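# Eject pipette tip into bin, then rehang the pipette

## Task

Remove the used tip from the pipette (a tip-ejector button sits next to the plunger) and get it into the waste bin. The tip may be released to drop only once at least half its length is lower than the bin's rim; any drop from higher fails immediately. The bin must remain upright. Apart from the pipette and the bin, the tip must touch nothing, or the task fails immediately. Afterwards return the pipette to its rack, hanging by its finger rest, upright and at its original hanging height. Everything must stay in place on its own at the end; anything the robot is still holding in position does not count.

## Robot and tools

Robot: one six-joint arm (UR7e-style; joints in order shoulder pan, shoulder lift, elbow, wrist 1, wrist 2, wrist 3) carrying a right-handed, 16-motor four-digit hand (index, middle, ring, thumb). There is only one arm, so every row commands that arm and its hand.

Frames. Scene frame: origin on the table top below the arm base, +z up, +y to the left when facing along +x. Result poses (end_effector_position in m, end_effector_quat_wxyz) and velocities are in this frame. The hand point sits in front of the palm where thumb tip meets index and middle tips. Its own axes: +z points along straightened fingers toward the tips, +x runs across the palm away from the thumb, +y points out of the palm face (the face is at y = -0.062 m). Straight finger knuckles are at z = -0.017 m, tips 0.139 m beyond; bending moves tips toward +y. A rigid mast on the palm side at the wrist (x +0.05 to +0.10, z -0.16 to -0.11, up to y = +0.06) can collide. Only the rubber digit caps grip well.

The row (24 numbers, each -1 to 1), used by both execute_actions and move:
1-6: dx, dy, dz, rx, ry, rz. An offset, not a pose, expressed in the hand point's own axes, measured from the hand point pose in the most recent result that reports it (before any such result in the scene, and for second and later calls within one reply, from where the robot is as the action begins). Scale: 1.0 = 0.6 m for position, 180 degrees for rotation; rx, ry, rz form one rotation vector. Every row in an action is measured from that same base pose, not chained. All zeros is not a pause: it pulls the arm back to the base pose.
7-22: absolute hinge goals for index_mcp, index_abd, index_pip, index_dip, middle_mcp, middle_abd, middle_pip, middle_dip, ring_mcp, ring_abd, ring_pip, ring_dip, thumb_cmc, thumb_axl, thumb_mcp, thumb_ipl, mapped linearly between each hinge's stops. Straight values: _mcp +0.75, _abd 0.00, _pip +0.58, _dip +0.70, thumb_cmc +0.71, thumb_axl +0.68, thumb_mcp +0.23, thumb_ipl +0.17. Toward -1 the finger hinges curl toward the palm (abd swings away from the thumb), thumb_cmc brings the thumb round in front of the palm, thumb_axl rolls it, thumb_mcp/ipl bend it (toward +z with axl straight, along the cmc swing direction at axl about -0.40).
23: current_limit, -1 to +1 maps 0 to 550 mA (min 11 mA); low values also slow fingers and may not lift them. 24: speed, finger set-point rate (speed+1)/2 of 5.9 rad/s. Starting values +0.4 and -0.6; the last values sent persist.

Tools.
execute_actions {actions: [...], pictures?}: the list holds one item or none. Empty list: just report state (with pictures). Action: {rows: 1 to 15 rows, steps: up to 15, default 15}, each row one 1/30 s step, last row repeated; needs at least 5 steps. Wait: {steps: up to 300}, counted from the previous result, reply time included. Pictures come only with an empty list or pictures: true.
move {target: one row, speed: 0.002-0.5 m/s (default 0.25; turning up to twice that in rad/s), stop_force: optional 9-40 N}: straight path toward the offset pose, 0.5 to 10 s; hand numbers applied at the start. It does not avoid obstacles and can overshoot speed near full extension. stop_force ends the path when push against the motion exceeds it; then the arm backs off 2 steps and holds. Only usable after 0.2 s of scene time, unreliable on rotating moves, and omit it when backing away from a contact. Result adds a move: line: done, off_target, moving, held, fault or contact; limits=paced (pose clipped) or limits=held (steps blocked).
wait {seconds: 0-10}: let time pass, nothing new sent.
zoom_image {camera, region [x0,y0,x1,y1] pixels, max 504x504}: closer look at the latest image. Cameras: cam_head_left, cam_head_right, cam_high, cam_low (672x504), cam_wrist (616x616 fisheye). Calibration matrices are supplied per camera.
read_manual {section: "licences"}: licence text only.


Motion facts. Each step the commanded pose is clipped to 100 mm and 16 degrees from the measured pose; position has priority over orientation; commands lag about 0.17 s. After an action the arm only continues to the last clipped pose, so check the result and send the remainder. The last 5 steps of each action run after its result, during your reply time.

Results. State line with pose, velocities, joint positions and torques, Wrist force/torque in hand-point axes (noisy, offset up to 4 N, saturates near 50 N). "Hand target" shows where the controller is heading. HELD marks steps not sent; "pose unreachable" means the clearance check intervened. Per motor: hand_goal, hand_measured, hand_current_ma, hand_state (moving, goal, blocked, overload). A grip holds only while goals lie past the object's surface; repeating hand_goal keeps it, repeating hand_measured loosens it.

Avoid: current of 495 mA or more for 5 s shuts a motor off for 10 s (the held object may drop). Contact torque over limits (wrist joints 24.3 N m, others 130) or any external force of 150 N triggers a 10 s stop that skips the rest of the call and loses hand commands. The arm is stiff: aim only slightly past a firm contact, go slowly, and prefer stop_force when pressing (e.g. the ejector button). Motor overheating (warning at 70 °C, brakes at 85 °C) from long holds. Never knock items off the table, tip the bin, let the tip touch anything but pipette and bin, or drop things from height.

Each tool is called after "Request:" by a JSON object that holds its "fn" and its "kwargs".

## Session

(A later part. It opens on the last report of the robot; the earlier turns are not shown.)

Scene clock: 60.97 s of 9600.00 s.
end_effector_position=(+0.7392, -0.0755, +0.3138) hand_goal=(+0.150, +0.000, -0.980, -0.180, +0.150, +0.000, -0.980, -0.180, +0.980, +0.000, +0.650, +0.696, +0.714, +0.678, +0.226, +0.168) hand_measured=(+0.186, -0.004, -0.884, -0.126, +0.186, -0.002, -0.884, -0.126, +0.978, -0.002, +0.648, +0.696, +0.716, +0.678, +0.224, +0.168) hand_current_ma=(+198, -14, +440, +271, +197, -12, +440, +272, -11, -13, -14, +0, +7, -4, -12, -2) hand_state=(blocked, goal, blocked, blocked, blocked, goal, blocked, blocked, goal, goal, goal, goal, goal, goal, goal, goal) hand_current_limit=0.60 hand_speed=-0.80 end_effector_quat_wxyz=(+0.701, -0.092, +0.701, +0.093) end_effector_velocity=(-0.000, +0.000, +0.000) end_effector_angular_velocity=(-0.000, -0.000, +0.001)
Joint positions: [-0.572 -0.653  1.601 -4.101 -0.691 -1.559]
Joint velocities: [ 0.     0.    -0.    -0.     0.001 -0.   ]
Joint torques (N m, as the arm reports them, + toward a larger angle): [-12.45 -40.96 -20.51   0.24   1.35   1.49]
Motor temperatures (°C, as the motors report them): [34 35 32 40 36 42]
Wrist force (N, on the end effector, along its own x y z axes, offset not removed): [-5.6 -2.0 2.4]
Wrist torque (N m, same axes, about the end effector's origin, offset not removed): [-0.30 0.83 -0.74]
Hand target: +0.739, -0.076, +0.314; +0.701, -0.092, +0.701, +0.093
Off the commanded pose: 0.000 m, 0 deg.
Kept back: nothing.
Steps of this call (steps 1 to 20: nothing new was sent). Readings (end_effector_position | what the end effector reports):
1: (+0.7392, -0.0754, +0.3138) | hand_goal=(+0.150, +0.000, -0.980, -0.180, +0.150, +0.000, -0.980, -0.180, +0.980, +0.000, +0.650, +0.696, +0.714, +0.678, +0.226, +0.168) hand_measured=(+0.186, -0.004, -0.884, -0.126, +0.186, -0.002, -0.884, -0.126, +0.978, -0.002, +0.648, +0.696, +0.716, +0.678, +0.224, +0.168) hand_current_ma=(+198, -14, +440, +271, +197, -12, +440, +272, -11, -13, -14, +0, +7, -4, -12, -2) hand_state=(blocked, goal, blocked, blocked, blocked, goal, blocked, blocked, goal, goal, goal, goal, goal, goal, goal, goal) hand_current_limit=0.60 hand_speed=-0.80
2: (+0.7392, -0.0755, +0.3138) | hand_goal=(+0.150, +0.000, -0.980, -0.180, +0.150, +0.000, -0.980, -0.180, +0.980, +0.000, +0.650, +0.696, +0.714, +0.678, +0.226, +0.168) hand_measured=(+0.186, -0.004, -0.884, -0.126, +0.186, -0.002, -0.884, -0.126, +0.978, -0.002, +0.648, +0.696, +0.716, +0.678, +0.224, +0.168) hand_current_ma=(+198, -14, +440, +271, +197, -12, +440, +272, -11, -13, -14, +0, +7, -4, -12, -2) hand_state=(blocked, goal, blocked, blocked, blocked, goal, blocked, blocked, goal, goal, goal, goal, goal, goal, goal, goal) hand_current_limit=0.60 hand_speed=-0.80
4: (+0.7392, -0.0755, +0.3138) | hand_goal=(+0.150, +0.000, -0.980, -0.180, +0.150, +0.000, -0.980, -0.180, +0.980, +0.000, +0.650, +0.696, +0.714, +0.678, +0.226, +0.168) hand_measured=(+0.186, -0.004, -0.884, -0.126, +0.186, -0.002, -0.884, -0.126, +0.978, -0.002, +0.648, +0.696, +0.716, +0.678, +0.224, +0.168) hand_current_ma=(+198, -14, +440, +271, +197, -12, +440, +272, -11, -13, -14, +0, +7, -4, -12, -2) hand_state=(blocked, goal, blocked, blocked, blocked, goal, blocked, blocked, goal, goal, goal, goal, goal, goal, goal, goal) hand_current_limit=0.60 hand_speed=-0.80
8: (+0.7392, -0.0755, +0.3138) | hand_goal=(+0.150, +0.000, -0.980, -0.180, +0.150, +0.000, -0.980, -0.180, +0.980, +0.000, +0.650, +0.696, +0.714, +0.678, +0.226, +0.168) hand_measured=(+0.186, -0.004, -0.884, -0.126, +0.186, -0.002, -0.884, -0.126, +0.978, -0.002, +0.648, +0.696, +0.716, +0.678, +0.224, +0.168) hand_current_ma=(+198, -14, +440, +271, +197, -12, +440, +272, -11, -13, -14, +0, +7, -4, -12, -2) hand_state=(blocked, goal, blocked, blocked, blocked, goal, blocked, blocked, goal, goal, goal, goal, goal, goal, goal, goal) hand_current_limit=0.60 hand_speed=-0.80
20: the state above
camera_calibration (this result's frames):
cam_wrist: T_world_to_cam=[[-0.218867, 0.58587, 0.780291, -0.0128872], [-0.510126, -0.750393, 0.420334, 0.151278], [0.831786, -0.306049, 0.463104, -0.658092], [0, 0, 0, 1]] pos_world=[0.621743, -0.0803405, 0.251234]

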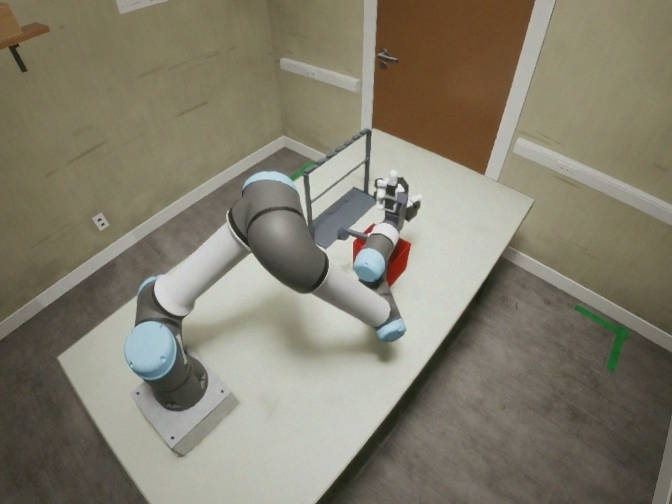

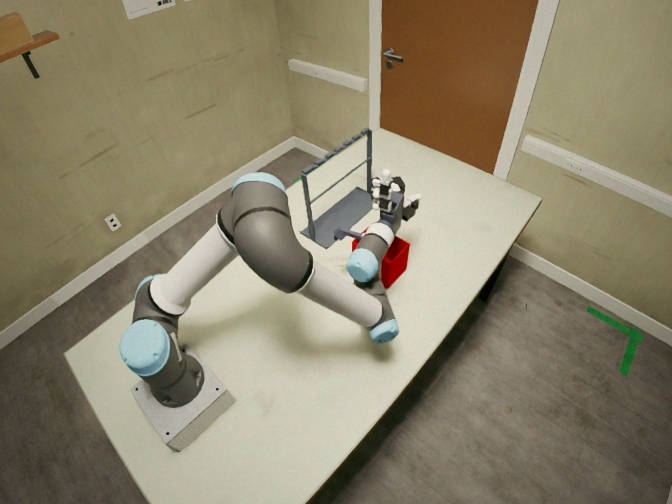

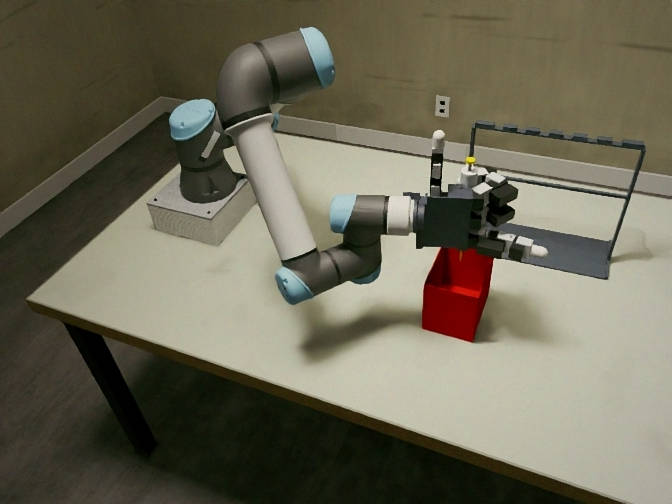

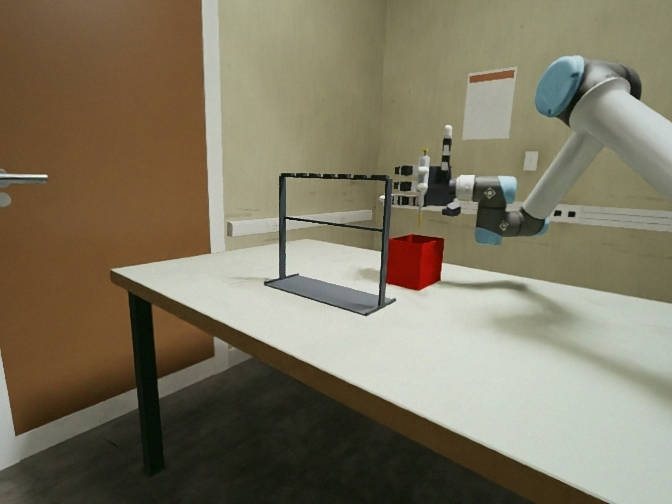

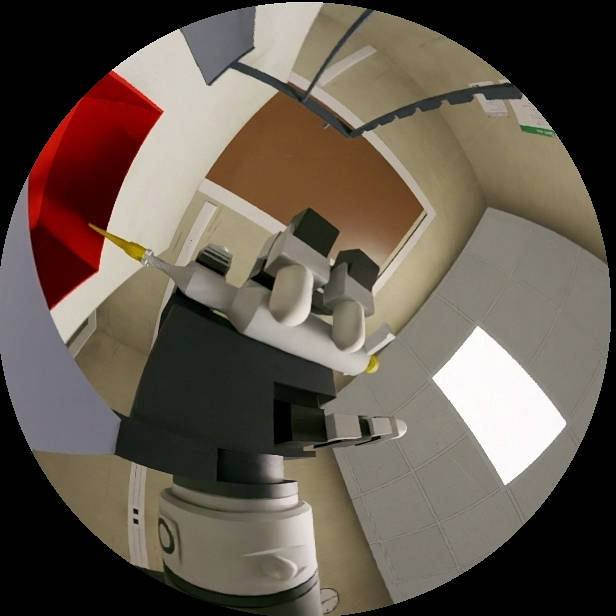

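Request:
{"fn": "move", "kwargs": {"target": [0.095,0,0,0,0,0, 0.15,0,-0.98,-0.18, 0.15,0,-0.98,-0.18, 0.98,0,0.65,0.696, 0.714,0.678,0.226,0.168, 0.6,-0.8], "speed": 0.05}}

Request:
{"fn": "zoom_image", "kwargs": {"camera": "cam_low", "region": [360, 130, 540, 300]}}

Request:
{"fn": "zoom_image", "kwargs": {"camera": "cam_high", "region": [390, 140, 570, 350]}}

Scene clock: 62.77 s of 9600.00 s.
end_effector_position=(+0.7392, -0.0756, +0.2571) hand_goal=(+0.150, +0.000, -0.980, -0.180, +0.150, +0.000, -0.980, -0.180, +0.980, +0.000, +0.650, +0.696, +0.714, +0.678, +0.226, +0.168) hand_measured=(+0.186, -0.004, -0.884, -0.126, +0.186, -0.002, -0.884, -0.126, +0.978, -0.002, +0.648, +0.696, +0.716, +0.678, +0.224, +0.168) hand_current_ma=(+198, -14, +440, +271, +197, -12, +440, +272, -11, -13, -14, +0, +7, -4, -12, -2) hand_state=(blocked, goal, blocked, blocked, blocked, goal, blocked, blocked, goal, goal, goal, goal, goal, goal, goal, goal) hand_current_limit=0.60 hand_speed=-0.80 end_effector_quat_wxyz=(+0.701, -0.092, +0.701, +0.093) end_effector_velocity=(-0.000, -0.001, -0.002) end_effector_angular_velocity=(+0.000, -0.001, -0.001)
Joint positions: [-0.572 -0.541  1.57  -4.182 -0.692 -1.559]
Joint velocities: [-0.001  0.005 -0.002 -0.004  0.     0.001]
Joint torques (N m, as the arm reports them, + toward a larger angle): [ 11.65 -44.27 -19.4   -3.09  -1.43   1.45]
Motor temperatures (°C, as the motors report them): [34 35 32 40 36 42]
Wrist force (N, on the end effector, along its own x y z axes, offset not removed): [-2.1 0.5 3.1]
Wrist torque (N m, same axes, about the end effector's origin, offset not removed): [-0.23 0.39 -0.43]
Hand target: +0.739, -0.076, +0.257; +0.701, -0.092, +0.701, +0.093
Off the commanded pose: 0.000 m, 0 deg.
Kept back: nothing.
move: done
camera_calibration (this result's frames):
cam_wrist: T_world_to_cam=[[-0.218849, 0.585912, 0.780264, 0.0314293], [-0.510121, -0.750369, 0.420384, 0.175104], [0.831794, -0.306028, 0.463104, -0.631818], [0, 0, 0, 1]] pos_world=[0.621745, -0.0803763, 0.194463]

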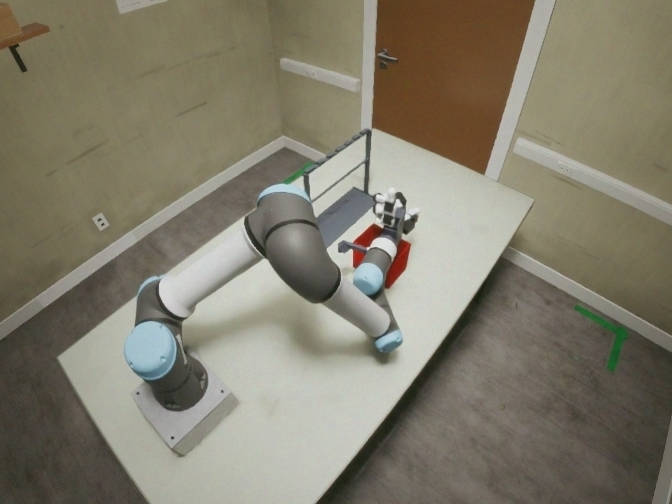

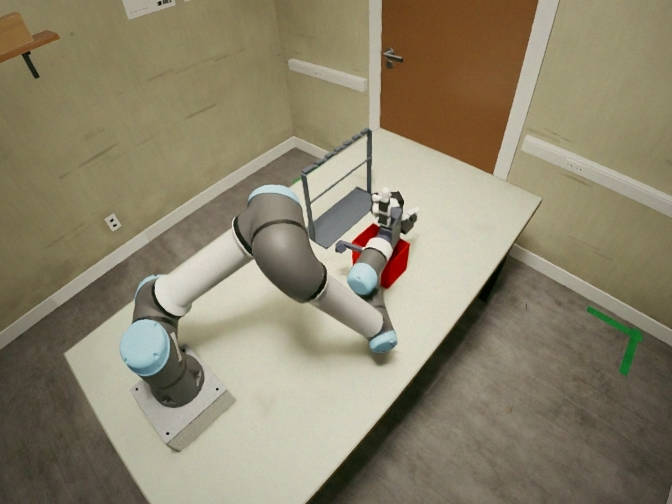

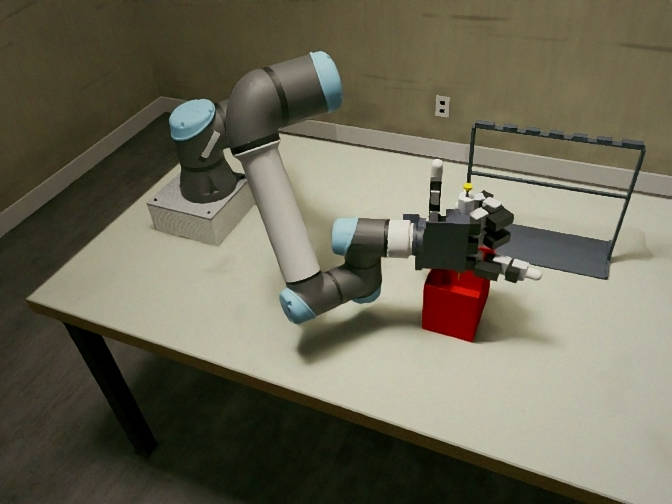

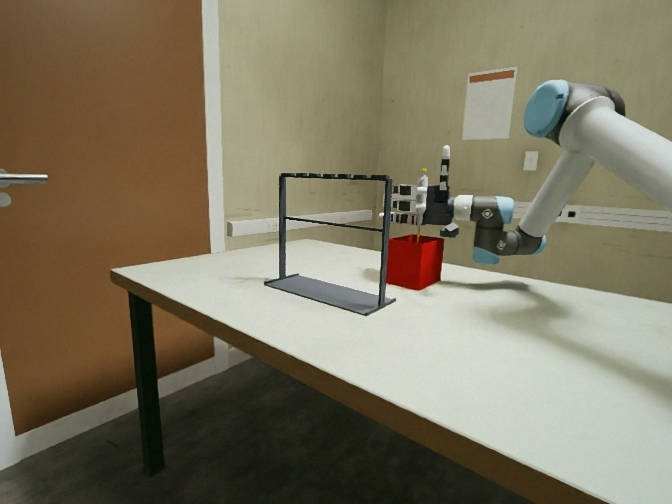

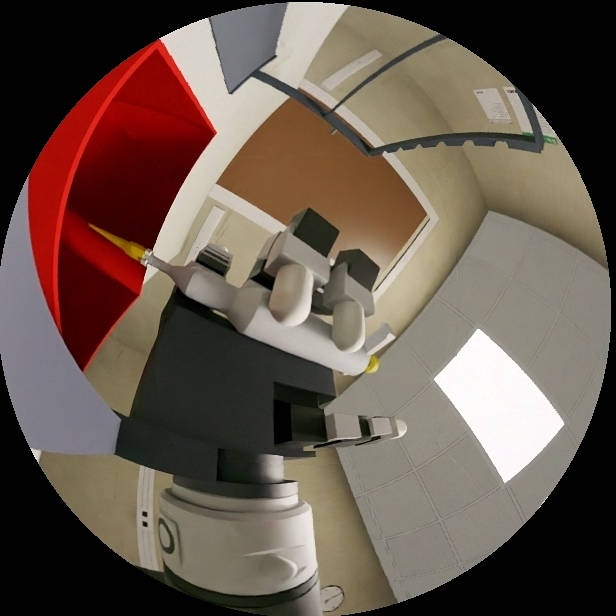

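Region (360, 130, 540, 300) of cam_low's 672x504 image, scaled by 2.800, with more detail than that image has.

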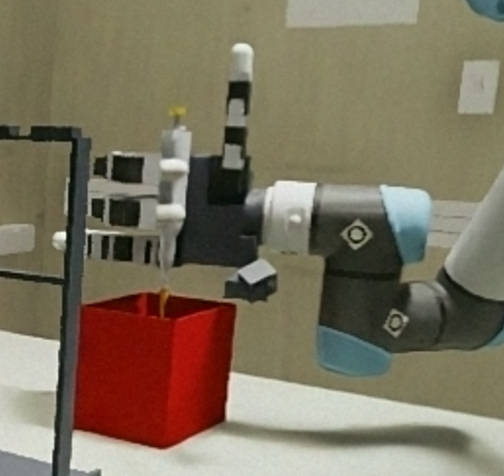

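Region (390, 140, 570, 350) of cam_high's 672x504 image, scaled by 2.400, with more detail than that image has; it fills the left 432 columns of this view, and the rest is white.

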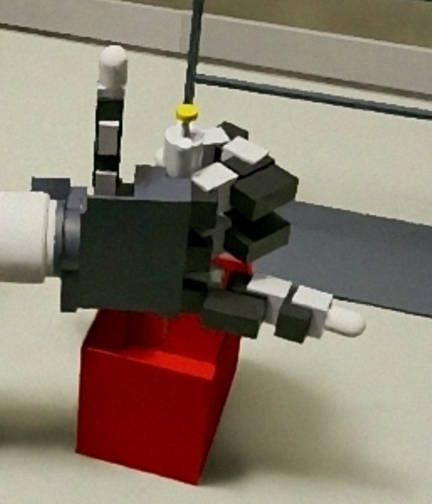

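Request:
{"fn": "move", "kwargs": {"target": [0.023,0,0,0,0,0, 0.15,0,-0.98,-0.18, 0.15,0,-0.98,-0.18, 0.98,0,0.65,0.696, 0.714,0.678,0.30,-0.70, 0.6,-0.8], "speed": 0.03}}

Request:
{"fn": "zoom_image", "kwargs": {"camera": "cam_low", "region": [370, 140, 500, 270]}}

Request:
{"fn": "zoom_image", "kwargs": {"camera": "cam_high", "region": [410, 160, 530, 280]}}

Scene clock: 65.80 s of 9600.00 s.
end_effector_position=(+0.7392, -0.0756, +0.2433) hand_goal=(+0.150, +0.000, -0.980, -0.180, +0.150, +0.000, -0.980, -0.180, +0.980, +0.000, +0.650, +0.696, +0.714, +0.678, +0.300, -0.700) hand_measured=(+0.186, -0.004, -0.884, -0.126, +0.186, -0.002, -0.884, -0.126, +0.978, -0.002, +0.648, +0.696, +0.716, +0.678, +0.298, -0.700) hand_current_ma=(+198, -14, +440, +271, +197, -12, +440, +272, -11, -13, -14, +0, +7, -4, -11, +3) hand_state=(blocked, goal, blocked, blocked, blocked, goal, blocked, blocked, goal, goal, goal, goal, goal, goal, goal, goal) hand_current_limit=0.60 hand_speed=-0.80 end_effector_quat_wxyz=(+0.701, -0.092, +0.701, +0.093) end_effector_velocity=(+0.000, -0.001, +0.000) end_effector_angular_velocity=(+0.000, -0.000, -0.001)
Joint positions: [-0.572 -0.513  1.559 -4.199 -0.692 -1.559]
Joint velocities: [-0.     0.    -0.001  0.    -0.001  0.   ]
Joint torques (N m, as the arm reports them, + toward a larger angle): [ 10.79 -43.52 -18.18  -2.99  -1.52   1.5 ]
Motor temperatures (°C, as the motors report them): [34 35 32 40 36 42]
Wrist force (N, on the end effector, along its own x y z axes, offset not removed): [-0.4 -7.2 2.2]
Wrist torque (N m, same axes, about the end effector's origin, offset not removed): [-1.16 0.02 -0.34]
Hand target: +0.739, -0.076, +0.243; +0.701, -0.092, +0.701, +0.093
Off the commanded pose: 0.000 m, 0 deg.
Kept back: nothing.
move: done
camera_calibration (this result's frames):
cam_wrist: T_world_to_cam=[[-0.218849, 0.585913, 0.780264, 0.0421995], [-0.510121, -0.750369, 0.420385, 0.180897], [0.831794, -0.306028, 0.463104, -0.625435], [0, 0, 0, 1]] pos_world=[0.621747, -0.0803864, 0.180668]

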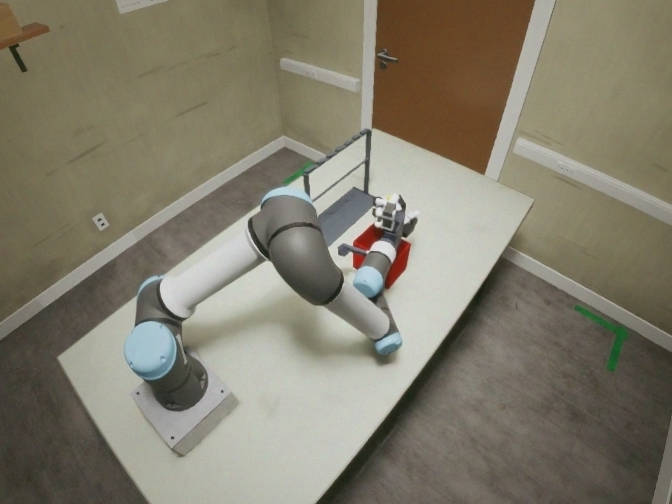

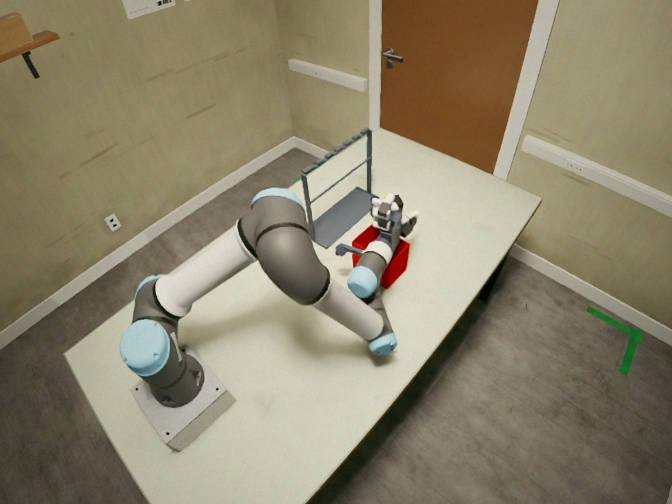

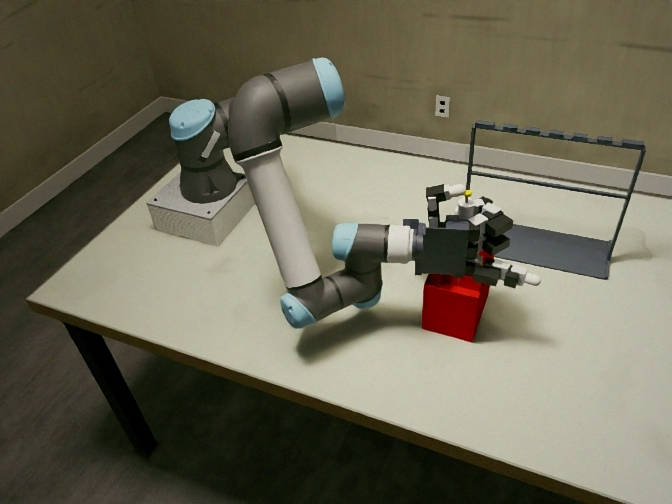

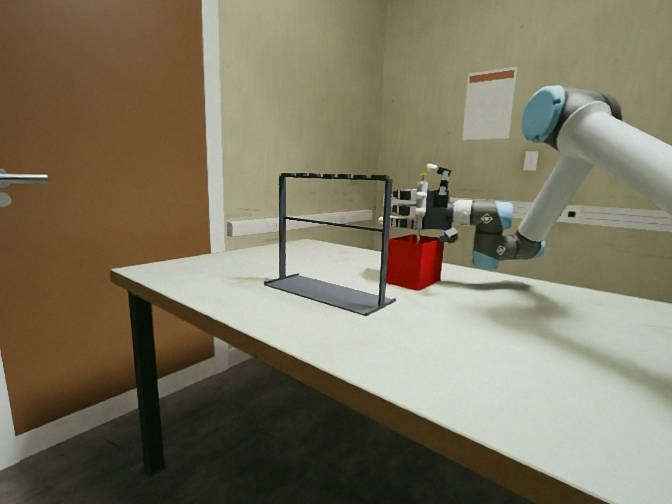

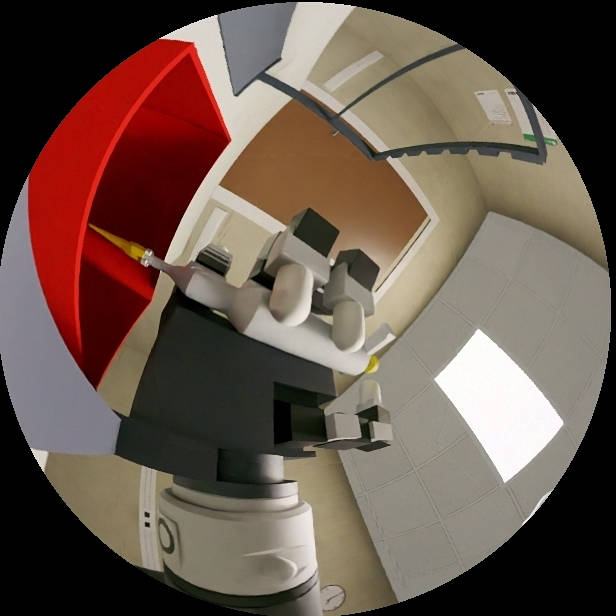

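Region (370, 140, 500, 270) of cam_low's 672x504 image, scaled by 3.877, with more detail than that image has.

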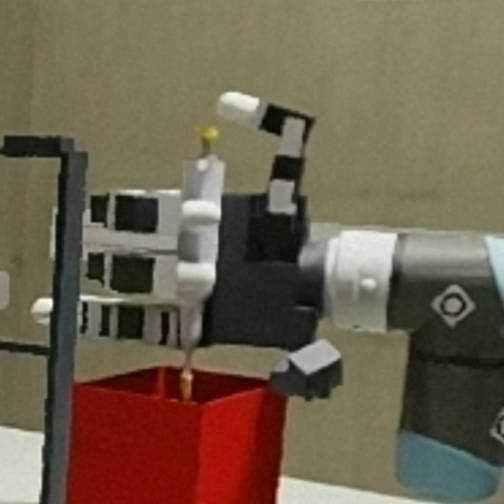

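Region (410, 160, 530, 280) of cam_high's 672x504 image, scaled by 4.200, with more detail than that image has.

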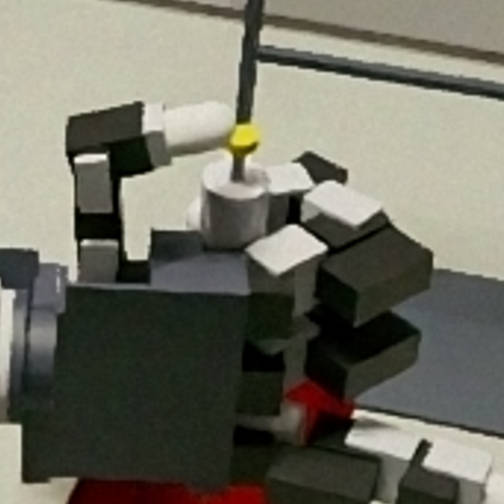

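Request:
{"fn": "zoom_image", "kwargs": {"camera": "cam_high", "region": [445, 180, 495, 230]}}

Request:
{"fn": "zoom_image", "kwargs": {"camera": "cam_head_right", "region": [360, 185, 420, 245]}}

Request:
{"fn": "zoom_image", "kwargs": {"camera": "cam_wrist", "region": [320, 300, 420, 420]}}

Region (445, 180, 495, 230) of cam_high's 672x504 image, scaled by 10.080, with more detail than that image has.

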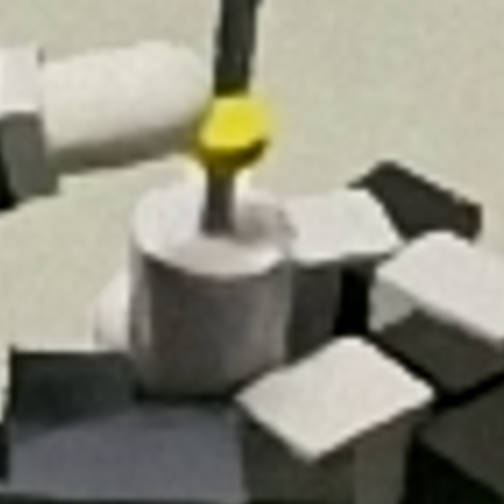

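Region (360, 185, 420, 245) of cam_head_right's 672x504 image, scaled by 8.400, with more detail than that image has.

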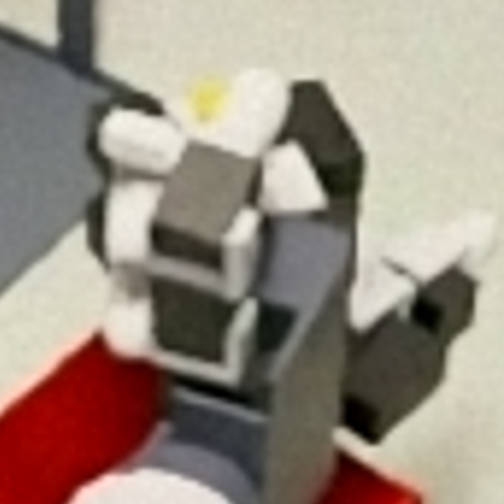

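Region (320, 300, 420, 420) of cam_wrist's 616x616 image, scaled by 4.200, with more detail than that image has.

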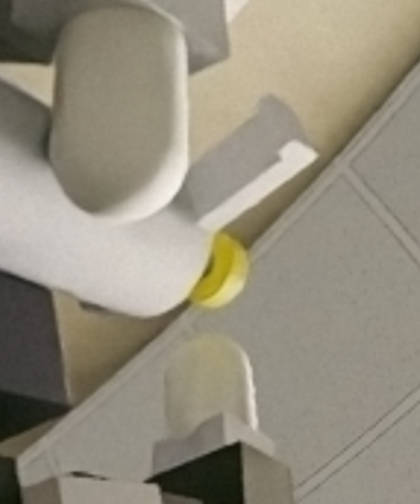

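Request:
{"fn": "execute_actions", "kwargs": {"actions": [{"rows": [[0,0,0,0,0,0, 0.15,0,-0.98,-0.18, 0.15,0,-0.98,-0.18, 0.98,0,0.65,0.696, 0.95,0.678,0.75,-0.70, 0.6,-0.5]], "steps": 15}, {"steps": 1}]}}


Request:
{"fn": "move", "kwargs": {"target": [0,0,0,0,0,0, 0.15,0,-0.98,-0.18, 0.15,0,-0.98,-0.18, 0.98,0,0.65,0.696, 0.95,0.678,0.80,-0.70, 0.6,-0.5], "speed": 0.03}}

Request:
{"fn": "zoom_image", "kwargs": {"camera": "cam_head_right", "region": [365, 188, 410, 233]}}

Request:
{"fn": "zoom_image", "kwargs": {"camera": "cam_head_left", "region": [368, 188, 413, 233]}}

Request:
{"fn": "zoom_image", "kwargs": {"camera": "cam_high", "region": [445, 180, 495, 230]}}

Scene clock: 68.07 s of 9600.00 s.
end_effector_position=(+0.7392, -0.0756, +0.2433) hand_goal=(+0.150, +0.000, -0.980, -0.180, +0.150, +0.000, -0.980, -0.180, +0.980, +0.000, +0.650, +0.696, +0.950, +0.678, +0.800, -0.700) hand_measured=(+0.186, -0.004, -0.884, -0.126, +0.186, -0.002, -0.884, -0.126, +0.978, -0.002, +0.648, +0.696, +0.952, +0.678, +0.800, -0.700) hand_current_ma=(+198, -14, +440, +271, +197, -12, +440, +272, -11, -13, -14, +0, +7, -4, +2, +3) hand_state=(blocked, goal, blocked, blocked, blocked, goal, blocked, blocked, goal, goal, goal, goal, goal, goal, goal, goal) hand_current_limit=0.60 hand_speed=-0.50 end_effector_quat_wxyz=(+0.701, -0.092, +0.701, +0.093) end_effector_velocity=(-0.000, +0.000, -0.000) end_effector_angular_velocity=(+0.000, +0.000, +0.002)
Joint positions: [-0.572 -0.513  1.559 -4.199 -0.692 -1.559]
Joint velocities: [-0.     0.     0.     0.     0.002 -0.   ]
Joint torques (N m, as the arm reports them, + toward a larger angle): [ 11.48 -43.37 -18.77  -3.02  -1.33   1.53]
Motor temperatures (°C, as the motors report them): [34 35 32 40 36 42]
Wrist force (N, on the end effector, along its own x y z axes, offset not removed): [0.3 0.7 -2.2]
Wrist torque (N m, same axes, about the end effector's origin, offset not removed): [0.38 0.08 -0.08]
Hand target: +0.739, -0.076, +0.243; +0.701, -0.092, +0.701, +0.093
Off the commanded pose: 0.000 m, 0 deg.
Kept back: nothing.
move: done
camera_calibration (this result's frames):
cam_wrist: T_world_to_cam=[[-0.218849, 0.585912, 0.780264, 0.0421992], [-0.510121, -0.750369, 0.420385, 0.180897], [0.831794, -0.306028, 0.463104, -0.625435], [0, 0, 0, 1]] pos_world=[0.621748, -0.0803857, 0.180668]

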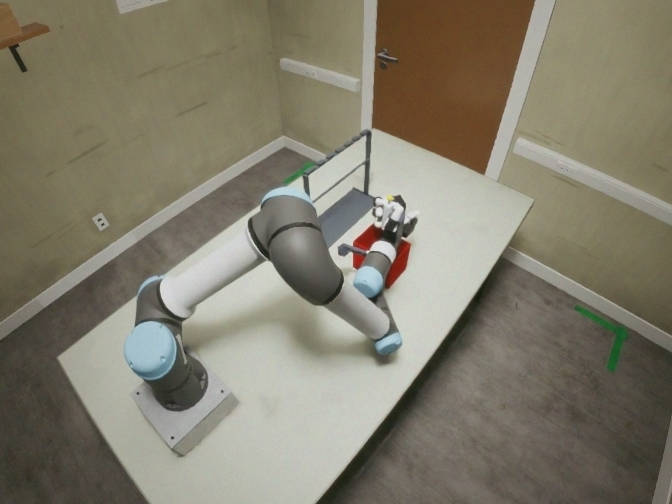

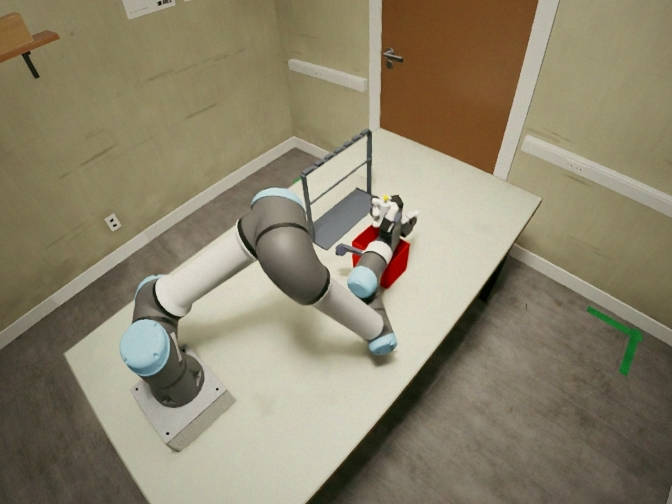

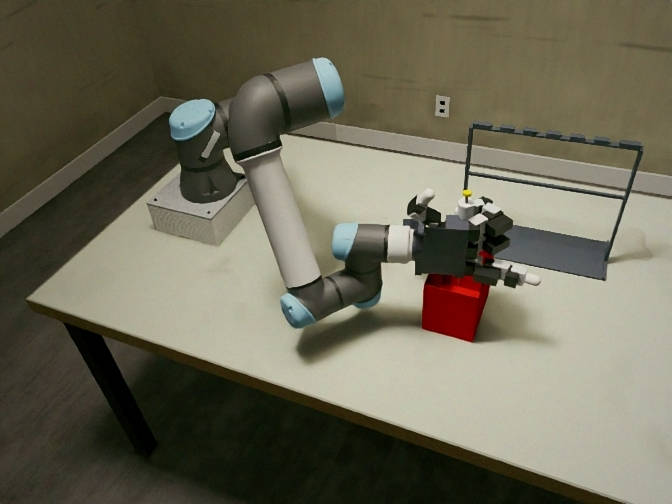

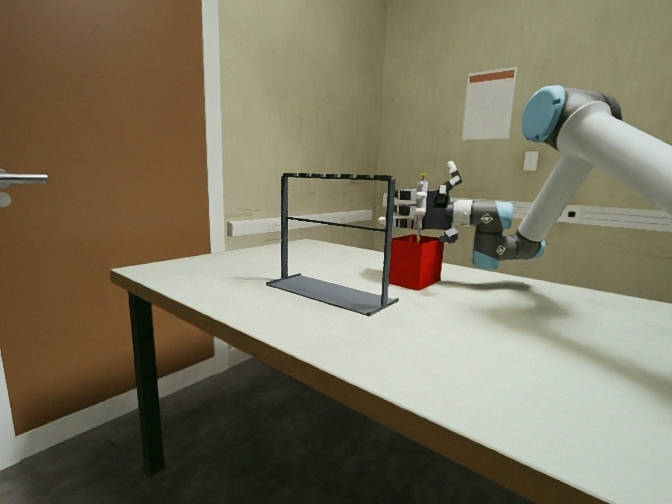

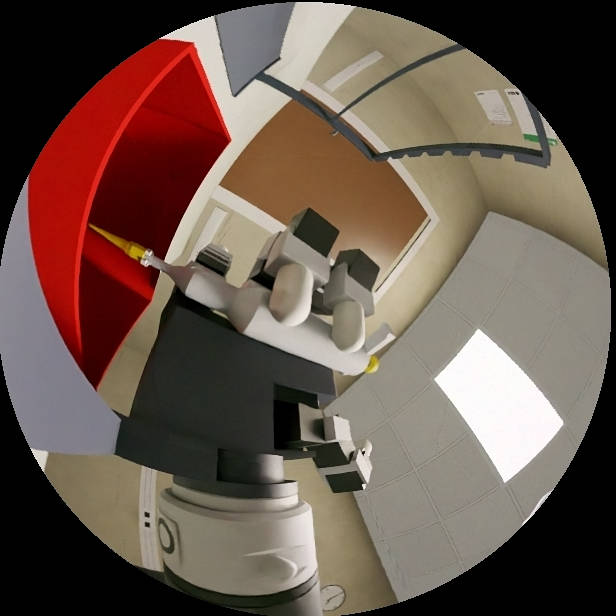

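Region (365, 188, 410, 233) of cam_head_right's 672x504 image, scaled by 11.200, with more detail than that image has.

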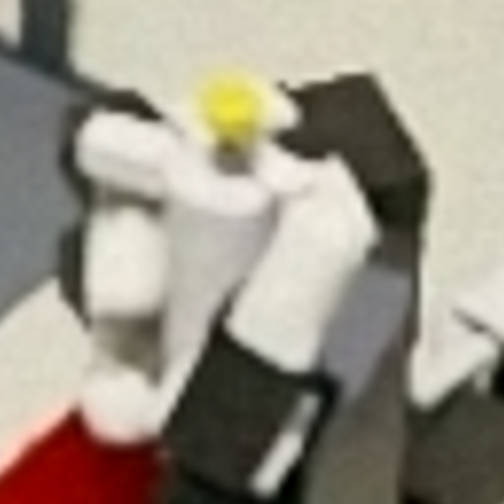

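Region (368, 188, 413, 233) of cam_head_left's 672x504 image, scaled by 11.200, with more detail than that image has.

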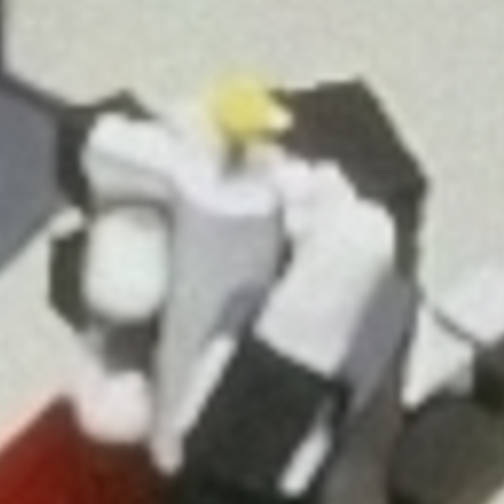

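Region (445, 180, 495, 230) of cam_high's 672x504 image, scaled by 10.080, with more detail than that image has.

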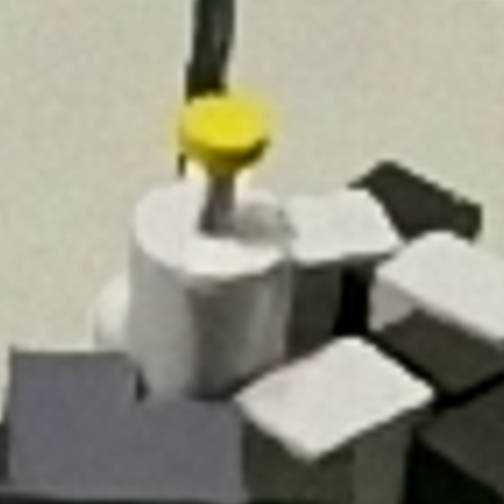

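Request:
{"fn": "move", "kwargs": {"target": [0,0,0,0,0,0, 0.15,0,-0.98,-0.18, 0.15,0,-0.98,-0.18, 0.98,0,0.65,0.696, 0.743,0.678,0.11,-0.72, 0.6,-0.6], "speed": 0.03}}

Request:
{"fn": "zoom_image", "kwargs": {"camera": "cam_high", "region": [425, 170, 495, 240]}}

Request:
{"fn": "zoom_image", "kwargs": {"camera": "cam_low", "region": [395, 160, 465, 250]}}

Scene clock: 70.60 s of 9600.00 s.
end_effector_position=(+0.7392, -0.0756, +0.2433) hand_goal=(+0.150, +0.000, -0.980, -0.180, +0.150, +0.000, -0.980, -0.180, +0.980, +0.000, +0.650, +0.696, +0.744, +0.678, +0.110, -0.720) hand_measured=(+0.186, -0.004, -0.884, -0.126, +0.186, -0.002, -0.884, -0.126, +0.978, -0.002, +0.648, +0.696, +0.748, +0.678, +0.110, -0.720) hand_current_ma=(+198, -14, +440, +271, +197, -12, +440, +272, -11, -13, -14, +0, +23, -4, -2, +3) hand_state=(blocked, goal, blocked, blocked, blocked, goal, blocked, blocked, goal, goal, goal, goal, goal, goal, goal, goal) hand_current_limit=0.60 hand_speed=-0.60 end_effector_quat_wxyz=(+0.701, -0.092, +0.701, +0.093) end_effector_velocity=(-0.000, +0.000, +0.000) end_effector_angular_velocity=(+0.000, +0.000, +0.001)
Joint positions: [-0.572 -0.513  1.559 -4.199 -0.692 -1.559]
Joint velocities: [ 0.    -0.     0.     0.001  0.001  0.   ]
Joint torques (N m, as the arm reports them, + toward a larger angle): [ 10.57 -43.11 -18.63  -2.92  -1.2    1.51]
Motor temperatures (°C, as the motors report them): [34 35 32 40 36 42]
Wrist force (N, on the end effector, along its own x y z axes, offset not removed): [-1.3 -0.7 3.5]
Wrist torque (N m, same axes, about the end effector's origin, offset not removed): [-0.56 0.25 -0.44]
Hand target: +0.739, -0.076, +0.243; +0.701, -0.092, +0.701, +0.093
Off the commanded pose: 0.000 m, 0 deg.
Kept back: nothing.
move: done
camera_calibration (this result's frames):
cam_wrist: T_world_to_cam=[[-0.21885, 0.585913, 0.780263, 0.0422], [-0.510121, -0.750369, 0.420385, 0.180898], [0.831794, -0.306027, 0.463105, -0.625434], [0, 0, 0, 1]] pos_world=[0.621748, -0.0803857, 0.180668]

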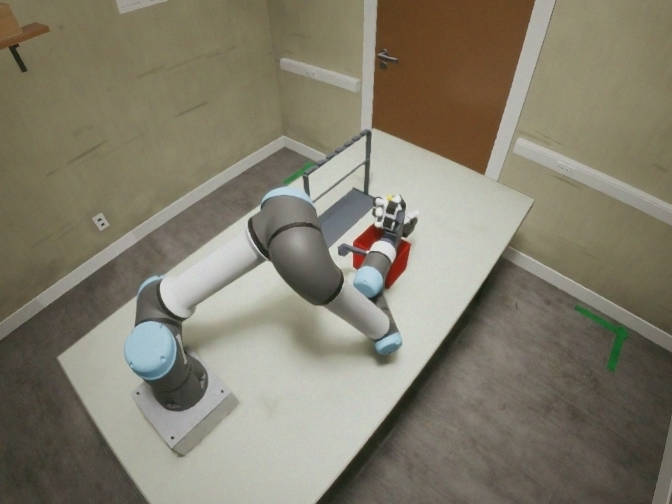

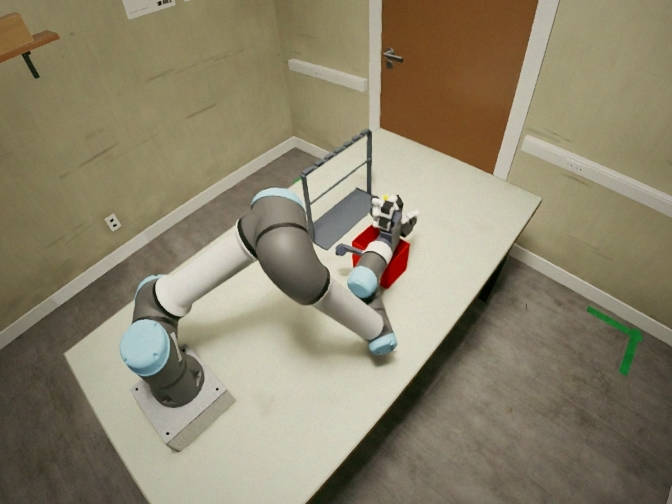

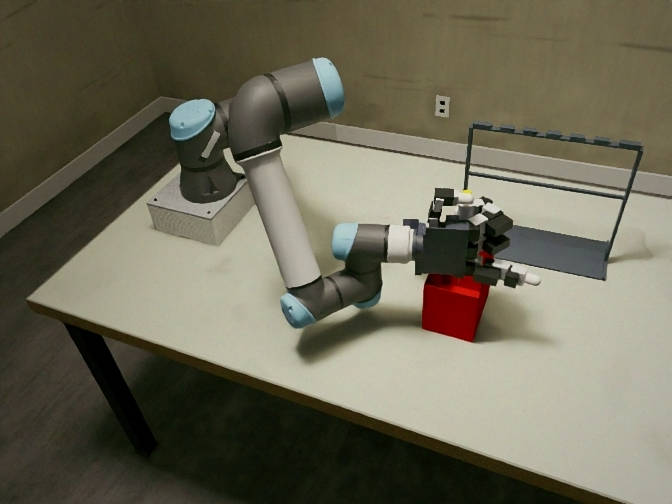

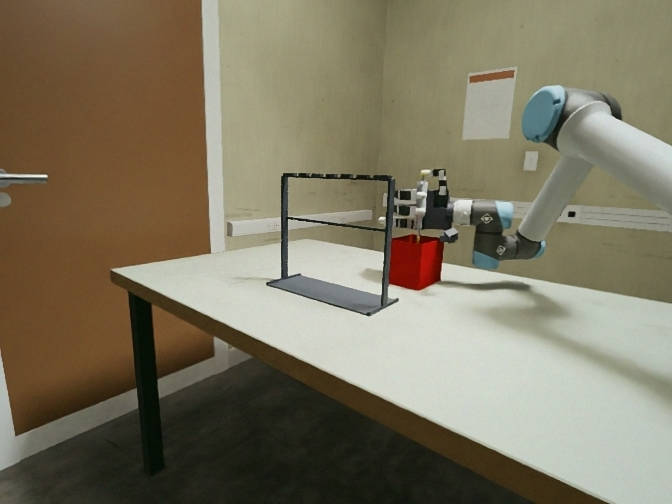

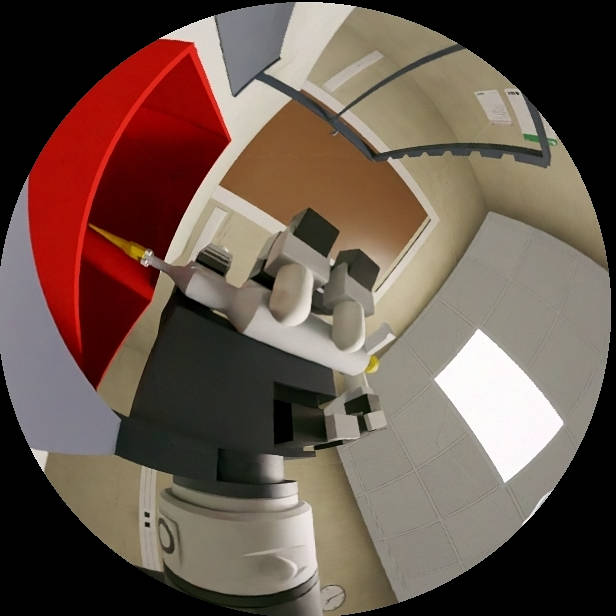

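Region (425, 170, 495, 240) of cam_high's 672x504 image, scaled by 7.200, with more detail than that image has.

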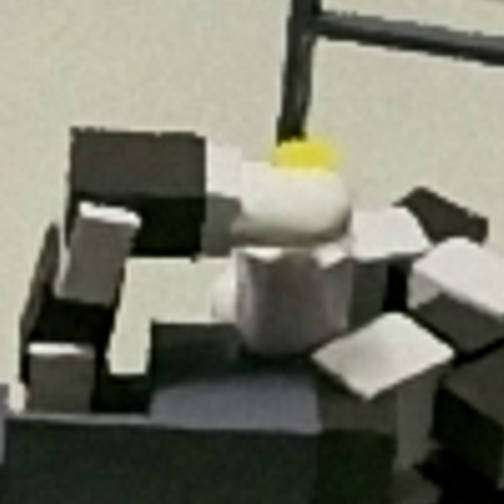

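Region (395, 160, 465, 250) of cam_low's 672x504 image, scaled by 5.600, with more detail than that image has.

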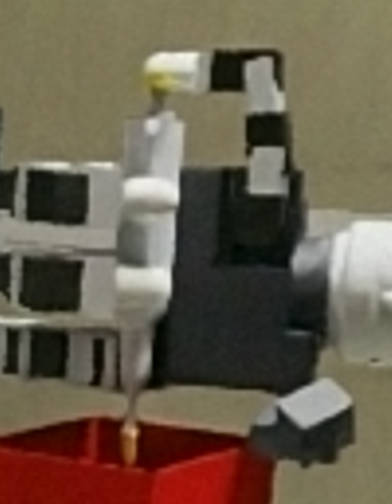

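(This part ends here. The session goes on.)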